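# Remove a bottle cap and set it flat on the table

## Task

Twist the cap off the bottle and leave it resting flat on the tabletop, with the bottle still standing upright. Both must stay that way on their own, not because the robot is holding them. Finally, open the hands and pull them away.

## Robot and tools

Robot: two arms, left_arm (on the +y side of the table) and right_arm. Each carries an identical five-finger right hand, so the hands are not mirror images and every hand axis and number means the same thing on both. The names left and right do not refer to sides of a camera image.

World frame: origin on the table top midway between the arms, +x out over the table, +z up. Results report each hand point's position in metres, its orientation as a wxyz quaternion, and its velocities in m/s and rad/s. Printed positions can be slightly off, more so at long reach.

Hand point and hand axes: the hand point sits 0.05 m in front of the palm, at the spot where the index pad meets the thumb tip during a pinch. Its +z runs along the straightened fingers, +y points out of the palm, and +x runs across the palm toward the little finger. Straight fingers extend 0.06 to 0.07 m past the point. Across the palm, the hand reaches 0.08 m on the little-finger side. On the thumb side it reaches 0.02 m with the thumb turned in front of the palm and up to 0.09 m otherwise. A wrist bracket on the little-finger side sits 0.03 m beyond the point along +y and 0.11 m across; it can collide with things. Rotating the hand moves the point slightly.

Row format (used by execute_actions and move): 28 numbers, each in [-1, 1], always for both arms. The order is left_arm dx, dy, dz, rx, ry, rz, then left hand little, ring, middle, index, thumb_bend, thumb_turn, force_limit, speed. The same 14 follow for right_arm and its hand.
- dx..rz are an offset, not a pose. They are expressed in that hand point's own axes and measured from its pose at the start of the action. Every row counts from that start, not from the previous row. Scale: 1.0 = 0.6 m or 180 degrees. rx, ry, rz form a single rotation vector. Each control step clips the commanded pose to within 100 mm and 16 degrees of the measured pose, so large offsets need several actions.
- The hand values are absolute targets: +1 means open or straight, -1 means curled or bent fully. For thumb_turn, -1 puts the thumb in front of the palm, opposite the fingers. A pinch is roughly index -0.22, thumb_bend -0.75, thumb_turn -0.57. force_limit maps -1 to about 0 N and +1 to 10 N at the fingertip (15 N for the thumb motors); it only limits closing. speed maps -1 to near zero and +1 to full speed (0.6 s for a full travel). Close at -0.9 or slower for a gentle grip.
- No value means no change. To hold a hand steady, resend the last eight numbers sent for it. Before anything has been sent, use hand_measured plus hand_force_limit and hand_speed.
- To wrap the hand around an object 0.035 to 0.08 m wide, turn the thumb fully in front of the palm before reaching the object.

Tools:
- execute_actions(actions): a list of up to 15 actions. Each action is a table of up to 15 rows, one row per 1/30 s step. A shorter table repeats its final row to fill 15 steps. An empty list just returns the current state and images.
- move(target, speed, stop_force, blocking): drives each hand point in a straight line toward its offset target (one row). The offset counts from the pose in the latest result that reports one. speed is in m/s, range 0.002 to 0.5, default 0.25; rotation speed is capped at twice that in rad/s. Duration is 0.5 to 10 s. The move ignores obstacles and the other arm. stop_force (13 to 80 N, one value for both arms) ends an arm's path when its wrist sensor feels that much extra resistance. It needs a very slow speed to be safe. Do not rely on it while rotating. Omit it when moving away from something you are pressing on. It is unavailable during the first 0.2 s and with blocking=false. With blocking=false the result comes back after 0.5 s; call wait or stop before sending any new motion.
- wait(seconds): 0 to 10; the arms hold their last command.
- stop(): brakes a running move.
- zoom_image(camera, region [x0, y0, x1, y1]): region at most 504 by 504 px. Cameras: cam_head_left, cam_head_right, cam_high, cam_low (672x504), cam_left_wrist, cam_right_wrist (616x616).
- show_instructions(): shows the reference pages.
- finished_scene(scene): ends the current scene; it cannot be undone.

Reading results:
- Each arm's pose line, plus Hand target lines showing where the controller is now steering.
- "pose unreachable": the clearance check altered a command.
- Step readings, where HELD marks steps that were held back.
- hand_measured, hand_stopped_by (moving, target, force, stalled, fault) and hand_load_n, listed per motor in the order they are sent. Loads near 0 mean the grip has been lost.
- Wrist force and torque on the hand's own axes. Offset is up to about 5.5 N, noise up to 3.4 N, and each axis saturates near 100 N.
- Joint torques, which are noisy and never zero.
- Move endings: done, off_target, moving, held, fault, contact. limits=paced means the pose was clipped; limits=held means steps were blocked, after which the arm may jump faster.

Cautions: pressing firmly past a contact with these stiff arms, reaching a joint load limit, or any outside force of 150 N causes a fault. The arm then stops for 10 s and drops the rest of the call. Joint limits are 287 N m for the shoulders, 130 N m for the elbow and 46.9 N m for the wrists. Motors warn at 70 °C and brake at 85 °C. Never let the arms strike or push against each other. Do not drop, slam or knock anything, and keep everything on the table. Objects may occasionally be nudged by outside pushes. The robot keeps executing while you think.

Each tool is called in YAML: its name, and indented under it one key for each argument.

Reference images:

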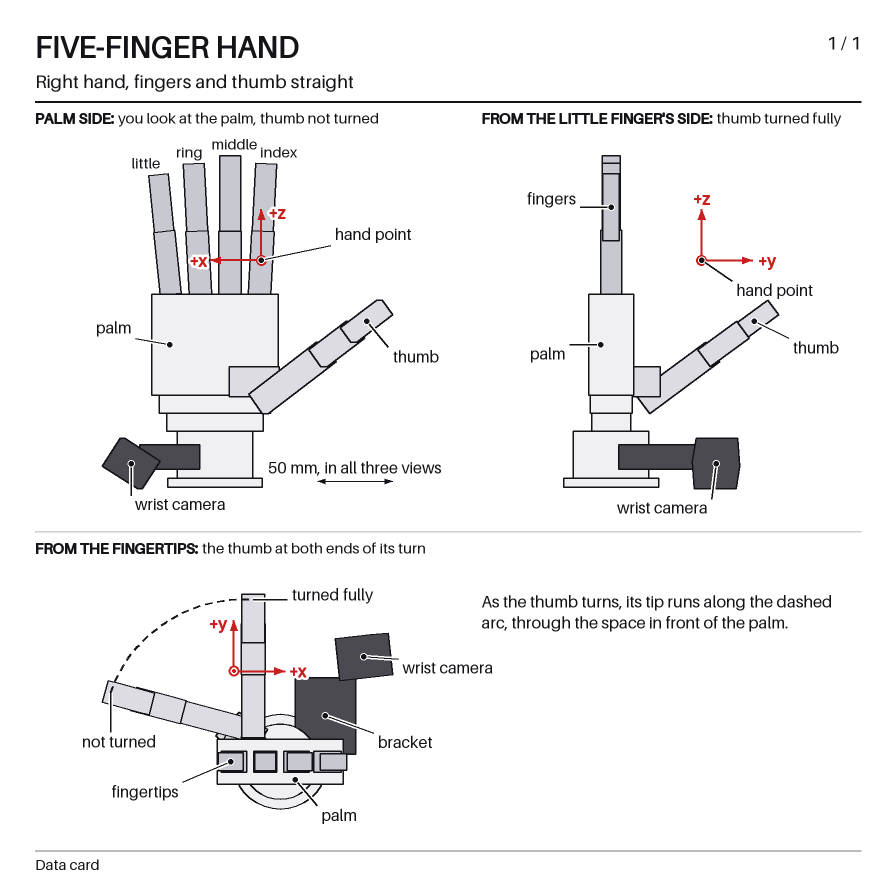

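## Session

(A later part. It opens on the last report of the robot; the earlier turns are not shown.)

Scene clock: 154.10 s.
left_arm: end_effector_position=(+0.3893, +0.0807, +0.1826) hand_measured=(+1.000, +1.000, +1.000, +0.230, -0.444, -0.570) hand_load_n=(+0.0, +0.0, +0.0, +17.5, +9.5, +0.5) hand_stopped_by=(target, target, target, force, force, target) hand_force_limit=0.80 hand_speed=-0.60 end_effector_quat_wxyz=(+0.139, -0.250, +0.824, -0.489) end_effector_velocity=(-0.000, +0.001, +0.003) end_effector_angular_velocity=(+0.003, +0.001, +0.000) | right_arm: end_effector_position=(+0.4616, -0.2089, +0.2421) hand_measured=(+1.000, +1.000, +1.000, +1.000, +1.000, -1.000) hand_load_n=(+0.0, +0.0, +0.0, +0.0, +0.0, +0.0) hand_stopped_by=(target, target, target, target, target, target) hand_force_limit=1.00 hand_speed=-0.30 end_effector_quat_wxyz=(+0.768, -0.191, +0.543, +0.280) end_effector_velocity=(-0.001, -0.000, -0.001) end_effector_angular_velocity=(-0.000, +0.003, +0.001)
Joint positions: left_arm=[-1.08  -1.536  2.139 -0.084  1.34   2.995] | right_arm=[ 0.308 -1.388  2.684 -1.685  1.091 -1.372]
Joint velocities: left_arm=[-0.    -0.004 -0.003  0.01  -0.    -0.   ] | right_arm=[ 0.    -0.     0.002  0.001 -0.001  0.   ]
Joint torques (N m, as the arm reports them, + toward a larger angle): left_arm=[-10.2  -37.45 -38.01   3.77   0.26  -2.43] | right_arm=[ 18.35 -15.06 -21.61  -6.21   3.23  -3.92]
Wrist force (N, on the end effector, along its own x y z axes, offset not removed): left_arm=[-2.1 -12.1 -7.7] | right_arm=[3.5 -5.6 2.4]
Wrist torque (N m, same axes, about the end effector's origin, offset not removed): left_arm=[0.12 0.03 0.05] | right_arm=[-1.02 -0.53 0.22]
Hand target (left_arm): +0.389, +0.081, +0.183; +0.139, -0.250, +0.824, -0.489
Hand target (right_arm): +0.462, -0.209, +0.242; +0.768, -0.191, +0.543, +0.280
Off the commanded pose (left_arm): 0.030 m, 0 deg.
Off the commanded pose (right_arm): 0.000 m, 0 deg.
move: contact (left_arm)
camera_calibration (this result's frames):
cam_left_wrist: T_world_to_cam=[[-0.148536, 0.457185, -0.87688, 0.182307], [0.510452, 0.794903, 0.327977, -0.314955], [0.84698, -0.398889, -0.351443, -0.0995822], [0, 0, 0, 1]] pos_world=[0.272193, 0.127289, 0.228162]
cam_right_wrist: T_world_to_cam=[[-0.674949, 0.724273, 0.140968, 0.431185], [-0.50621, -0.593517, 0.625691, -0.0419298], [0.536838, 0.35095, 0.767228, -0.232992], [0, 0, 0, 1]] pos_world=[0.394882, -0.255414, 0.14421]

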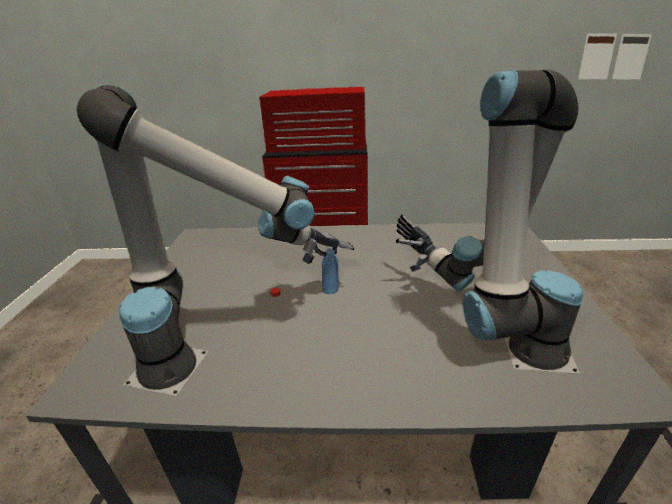

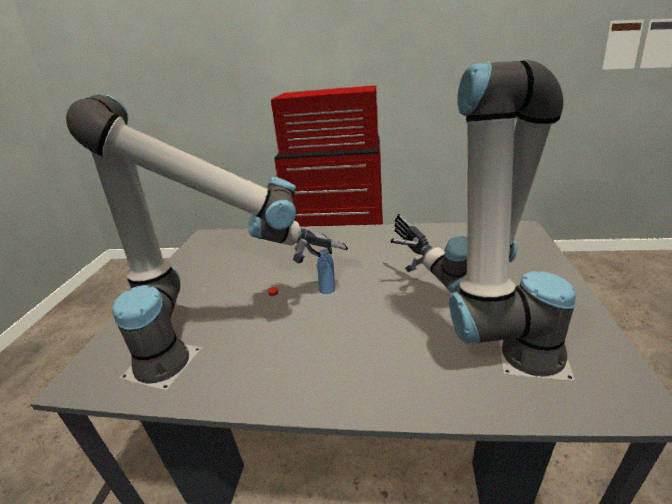

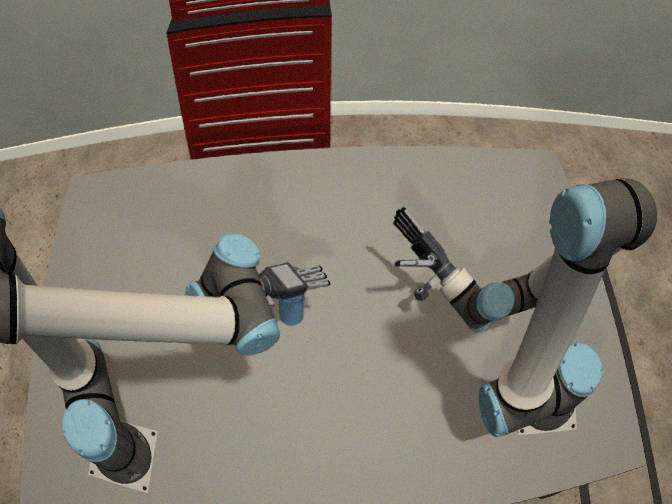

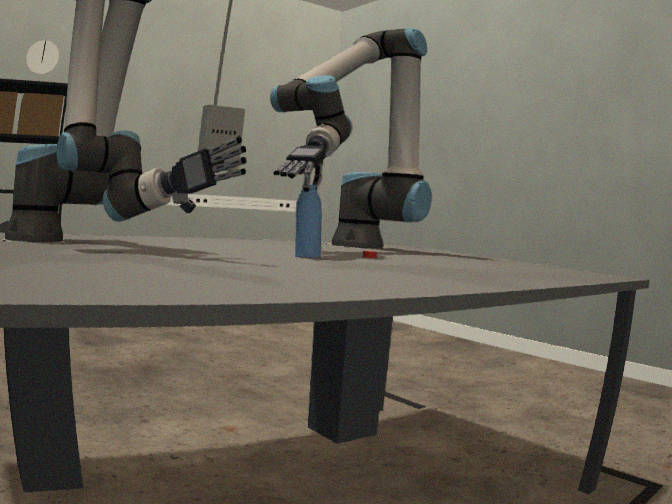

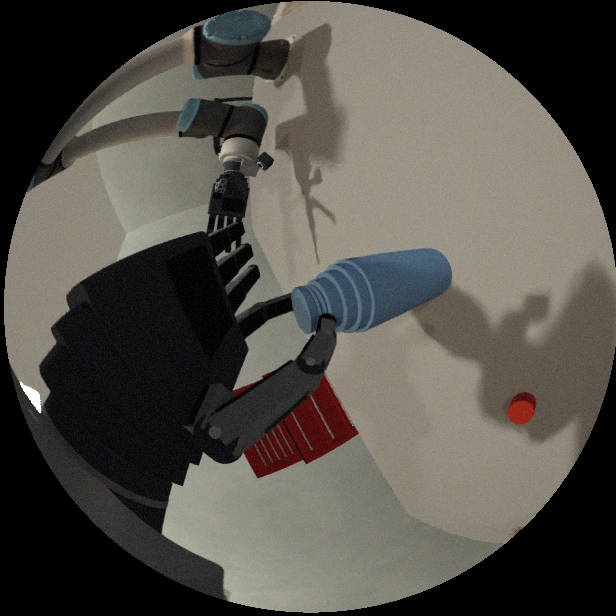

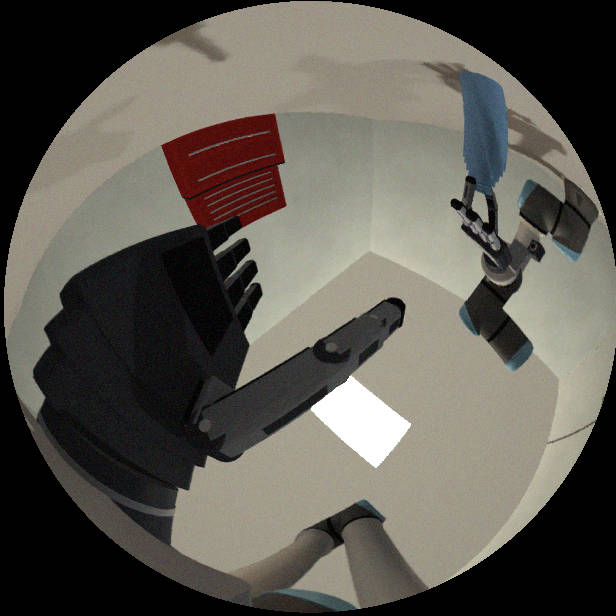

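move:
  target: [0,0,0,0,0,0,1,1,1,0.6,0.05,-0.57,0.8,0, 0,0,0,0,0,0,1,1,1,1,1,-1,1,-0.3]

move:
  target: [0,-0.2,-0.11,0,0,0,1,1,1,0.6,0.05,-0.57,0.8,0, 0,0,0,0,0,0,1,1,1,1,1,-1,1,-0.3]
  speed: 0.2

finished_scene:
  scene: 1

Scene clock: 155.10 s.
left_arm: end_effector_position=(+0.3893, +0.0807, +0.1827) hand_measured=(+1.000, +1.000, +1.000, +0.600, +0.050, -0.570) hand_load_n=(+0.0, +0.0, +0.0, +0.0, +0.0, +0.0) hand_stopped_by=(target, target, target, target, target, target) hand_force_limit=0.80 hand_speed=0.00 end_effector_quat_wxyz=(+0.139, -0.250, +0.824, -0.489) end_effector_velocity=(+0.000, +0.001, +0.001) end_effector_angular_velocity=(-0.000, -0.000, +0.001) | right_arm: end_effector_position=(+0.4616, -0.2089, +0.2421) hand_measured=(+1.000, +1.000, +1.000, +1.000, +1.000, -1.000) hand_load_n=(+0.0, +0.0, +0.0, +0.0, +0.0, +0.0) hand_stopped_by=(target, target, target, target, target, target) hand_force_limit=1.00 hand_speed=-0.30 end_effector_quat_wxyz=(+0.768, -0.191, +0.543, +0.280) end_effector_velocity=(-0.001, -0.000, -0.001) end_effector_angular_velocity=(-0.001, +0.004, +0.000)
Joint positions: left_arm=[-1.08  -1.536  2.139 -0.084  1.34   2.995] | right_arm=[ 0.308 -1.388  2.684 -1.685  1.091 -1.372]
Joint velocities: left_arm=[ 0.001 -0.001  0.     0.     0.    -0.   ] | right_arm=[0.    0.002 0.002 0.    0.    0.   ]
Joint torques (N m, as the arm reports them, + toward a larger angle): left_arm=[ -9.06 -26.67 -26.49  -1.72   2.25  -1.39] | right_arm=[ 20.73 -12.39 -25.44  -3.54   3.47  -4.12]
Wrist force (N, on the end effector, along its own x y z axes, offset not removed): left_arm=[-0.7 0.9 -2.1] | right_arm=[-2.2 -0.9 -2.0]
Wrist torque (N m, same axes, about the end effector's origin, offset not removed): left_arm=[0.10 0.14 -0.01] | right_arm=[0.15 0.38 -0.17]
Hand target (left_arm): +0.389, +0.081, +0.183; +0.139, -0.250, +0.824, -0.489
Hand target (right_arm): +0.462, -0.209, +0.242; +0.768, -0.191, +0.543, +0.280
Off the commanded pose (left_arm): 0.000 m, 0 deg.
Off the commanded pose (right_arm): 0.000 m, 0 deg.
move: done
camera_calibration (this result's frames):
cam_left_wrist: T_world_to_cam=[[-0.148542, 0.457174, -0.876885, 0.182336], [0.51045, 0.794909, 0.327966, -0.314957], [0.846981, -0.398889, -0.351442, -0.0995779], [0, 0, 0, 1]] pos_world=[0.272195, 0.127282, 0.228187]
cam_right_wrist: T_world_to_cam=[[-0.674956, 0.724272, 0.14094, 0.431193], [-0.506242, -0.593523, 0.625659, -0.0419161], [0.536798, 0.350943, 0.767259, -0.232992], [0, 0, 0, 1]] pos_world=[0.394886, -0.255413, 0.144218]

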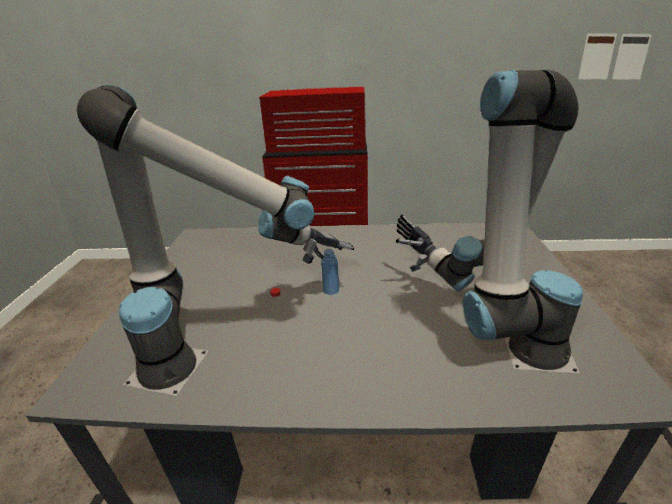

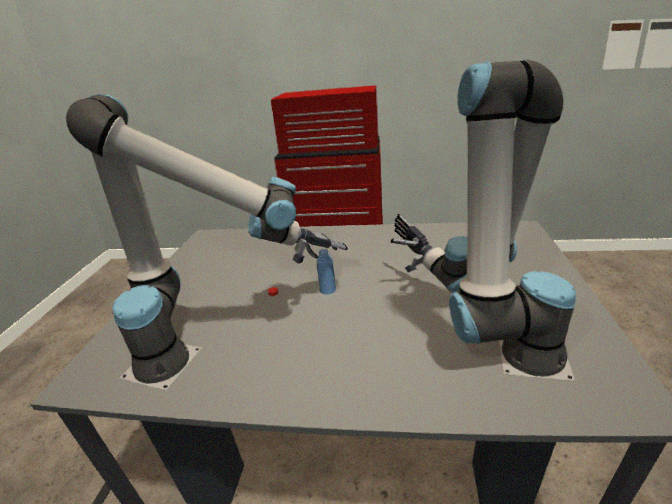

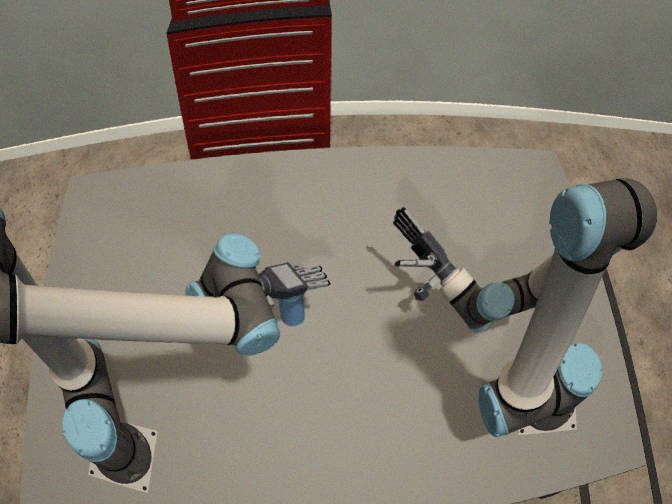

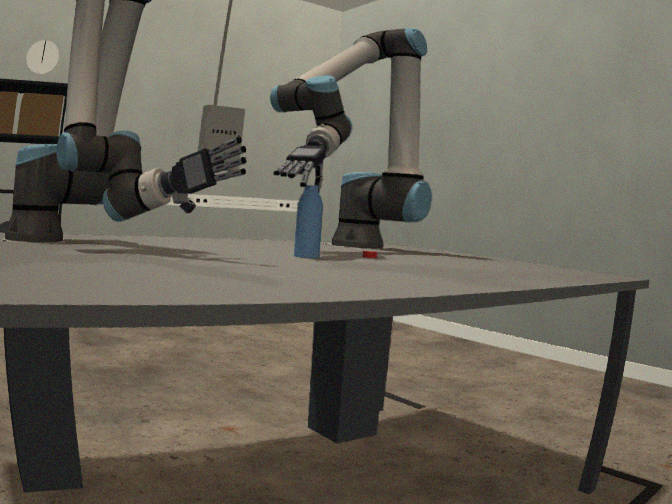

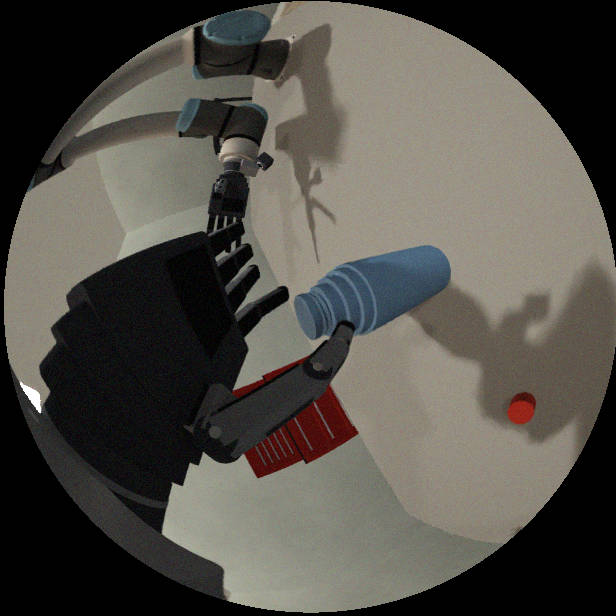

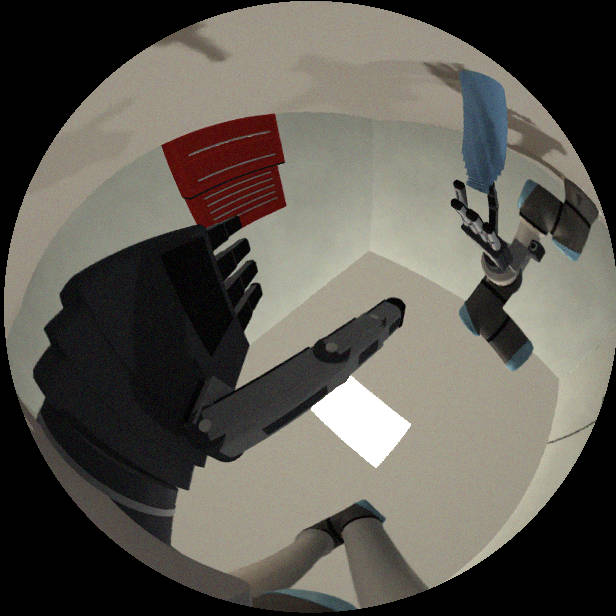

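Scene clock: 156.40 s.
left_arm: end_effector_position=(+0.3911, +0.0815, +0.3192) hand_measured=(+1.000, +1.000, +1.000, +0.600, +0.050, -0.570) hand_load_n=(+0.0, +0.0, +0.0, +0.0, +0.0, +0.0) hand_stopped_by=(target, target, target, target, target, target) hand_force_limit=0.80 hand_speed=0.00 end_effector_quat_wxyz=(+0.139, -0.250, +0.824, -0.489) end_effector_velocity=(+0.000, +0.000, +0.003) end_effector_angular_velocity=(+0.000, +0.000, +0.000) | right_arm: end_effector_position=(+0.4616, -0.2089, +0.2421) hand_measured=(+1.000, +1.000, +1.000, +1.000, +1.000, -1.000) hand_load_n=(+0.0, +0.0, +0.0, +0.0, +0.0, +0.0) hand_stopped_by=(target, target, target, target, target, target) hand_force_limit=1.00 hand_speed=-0.30 end_effector_quat_wxyz=(+0.768, -0.191, +0.543, +0.280) end_effector_velocity=(+0.000, -0.000, -0.000) end_effector_angular_velocity=(+0.000, +0.001, -0.000)
Joint positions: left_arm=[-1.076 -1.649  1.981  0.187  1.344  2.997] | right_arm=[ 0.308 -1.388  2.684 -1.685  1.091 -1.372]
Joint velocities: left_arm=[ 0.    -0.002 -0.004  0.006  0.    -0.   ] | right_arm=[-0.     0.    -0.     0.001  0.     0.   ]
Joint torques (N m, as the arm reports them, + toward a larger angle): left_arm=[ -6.25 -40.78 -46.79   2.38   2.31  -2.28] | right_arm=[ 19.06 -16.52 -25.7   -3.53   3.8   -4.18]
Wrist force (N, on the end effector, along its own x y z axes, offset not removed): left_arm=[0.0 -2.3 -2.4] | right_arm=[1.3 -5.4 2.7]
Wrist torque (N m, same axes, about the end effector's origin, offset not removed): left_arm=[-0.34 0.01 -0.12] | right_arm=[-1.16 -0.13 -0.06]
Hand target (left_arm): +0.391, +0.081, +0.320; +0.139, -0.250, +0.824, -0.489
Hand target (right_arm): +0.462, -0.209, +0.242; +0.768, -0.191, +0.543, +0.280
Off the commanded pose (left_arm): 0.000 m, 0 deg.
Off the commanded pose (right_arm): 0.000 m, 0 deg.
move: done
camera_calibration (this result's frames):
cam_left_wrist: T_world_to_cam=[[-0.148531, 0.457101, -0.876925, 0.301922], [0.510366, 0.794973, 0.327939, -0.361289], [0.847033, -0.398844, -0.351367, -0.052805], [0, 0, 0, 1]] pos_world=[0.273962, 0.128145, 0.36469]
cam_right_wrist: T_world_to_cam=[[-0.674956, 0.724272, 0.14094, 0.431193], [-0.506243, -0.593523, 0.625659, -0.0419161], [0.536798, 0.350943, 0.767259, -0.232992], [0, 0, 0, 1]] pos_world=[0.394886, -0.255413, 0.144218]

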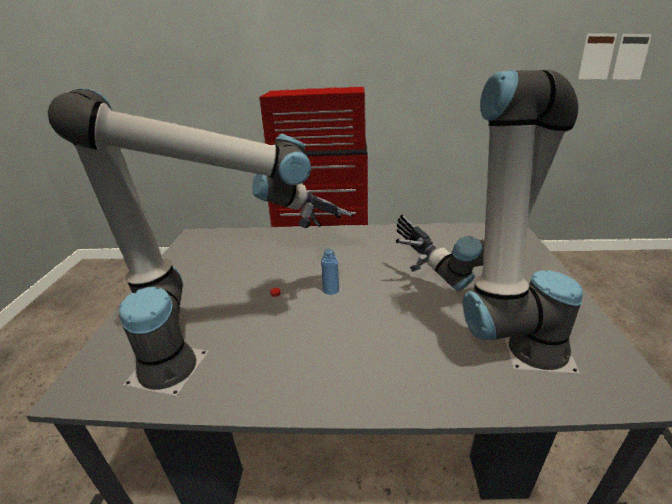

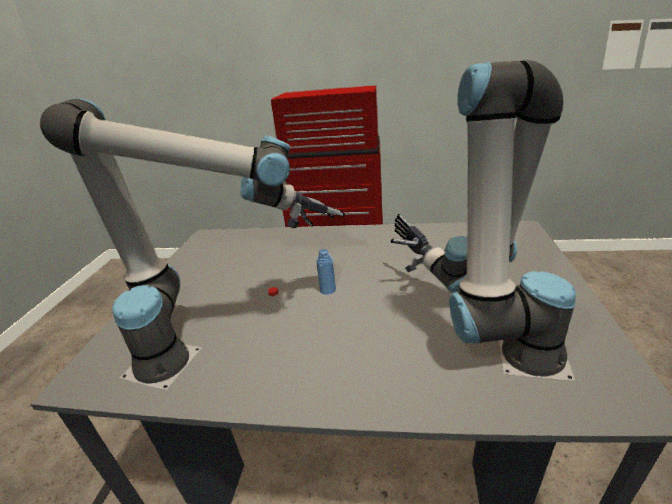

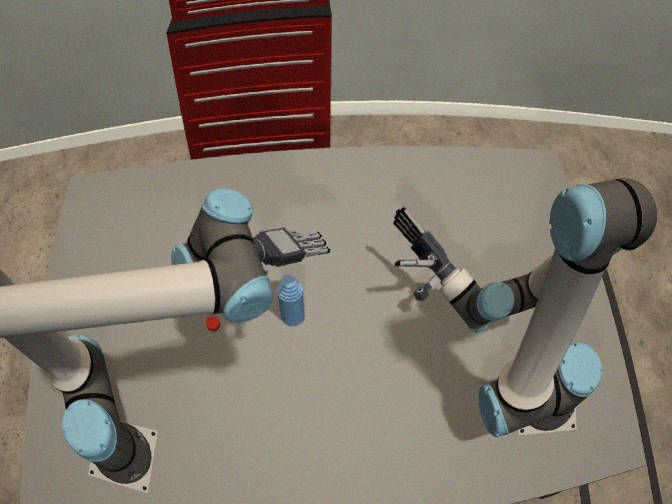

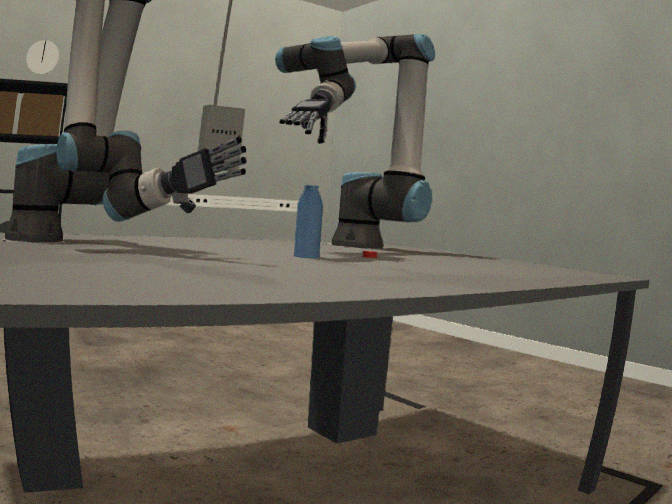

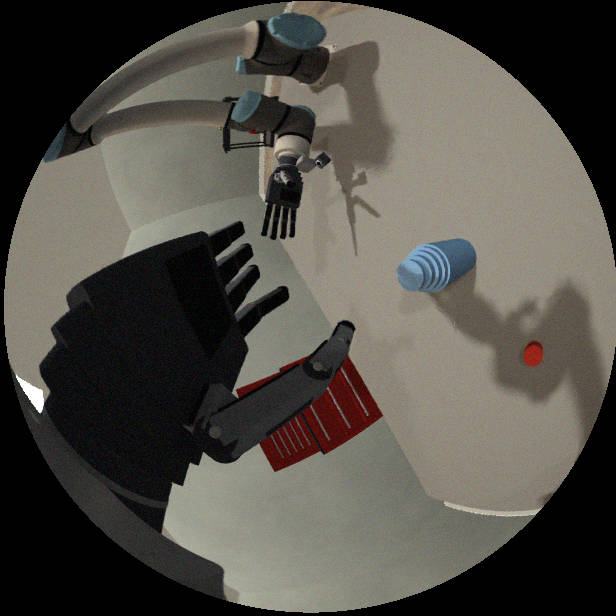

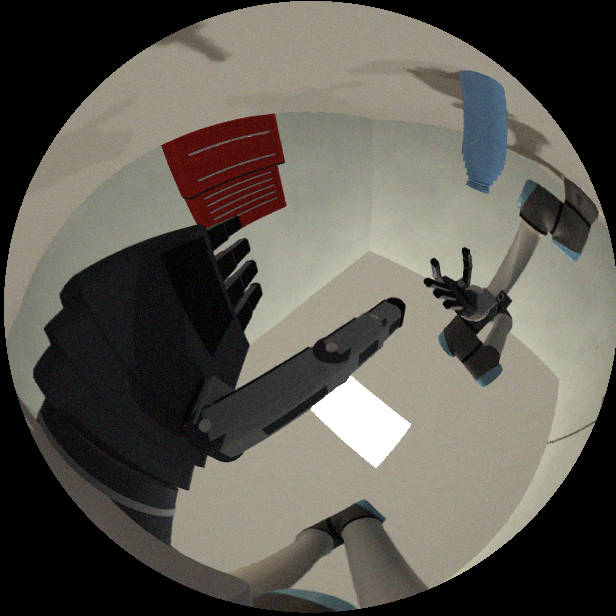

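The scene is finished: the task was done.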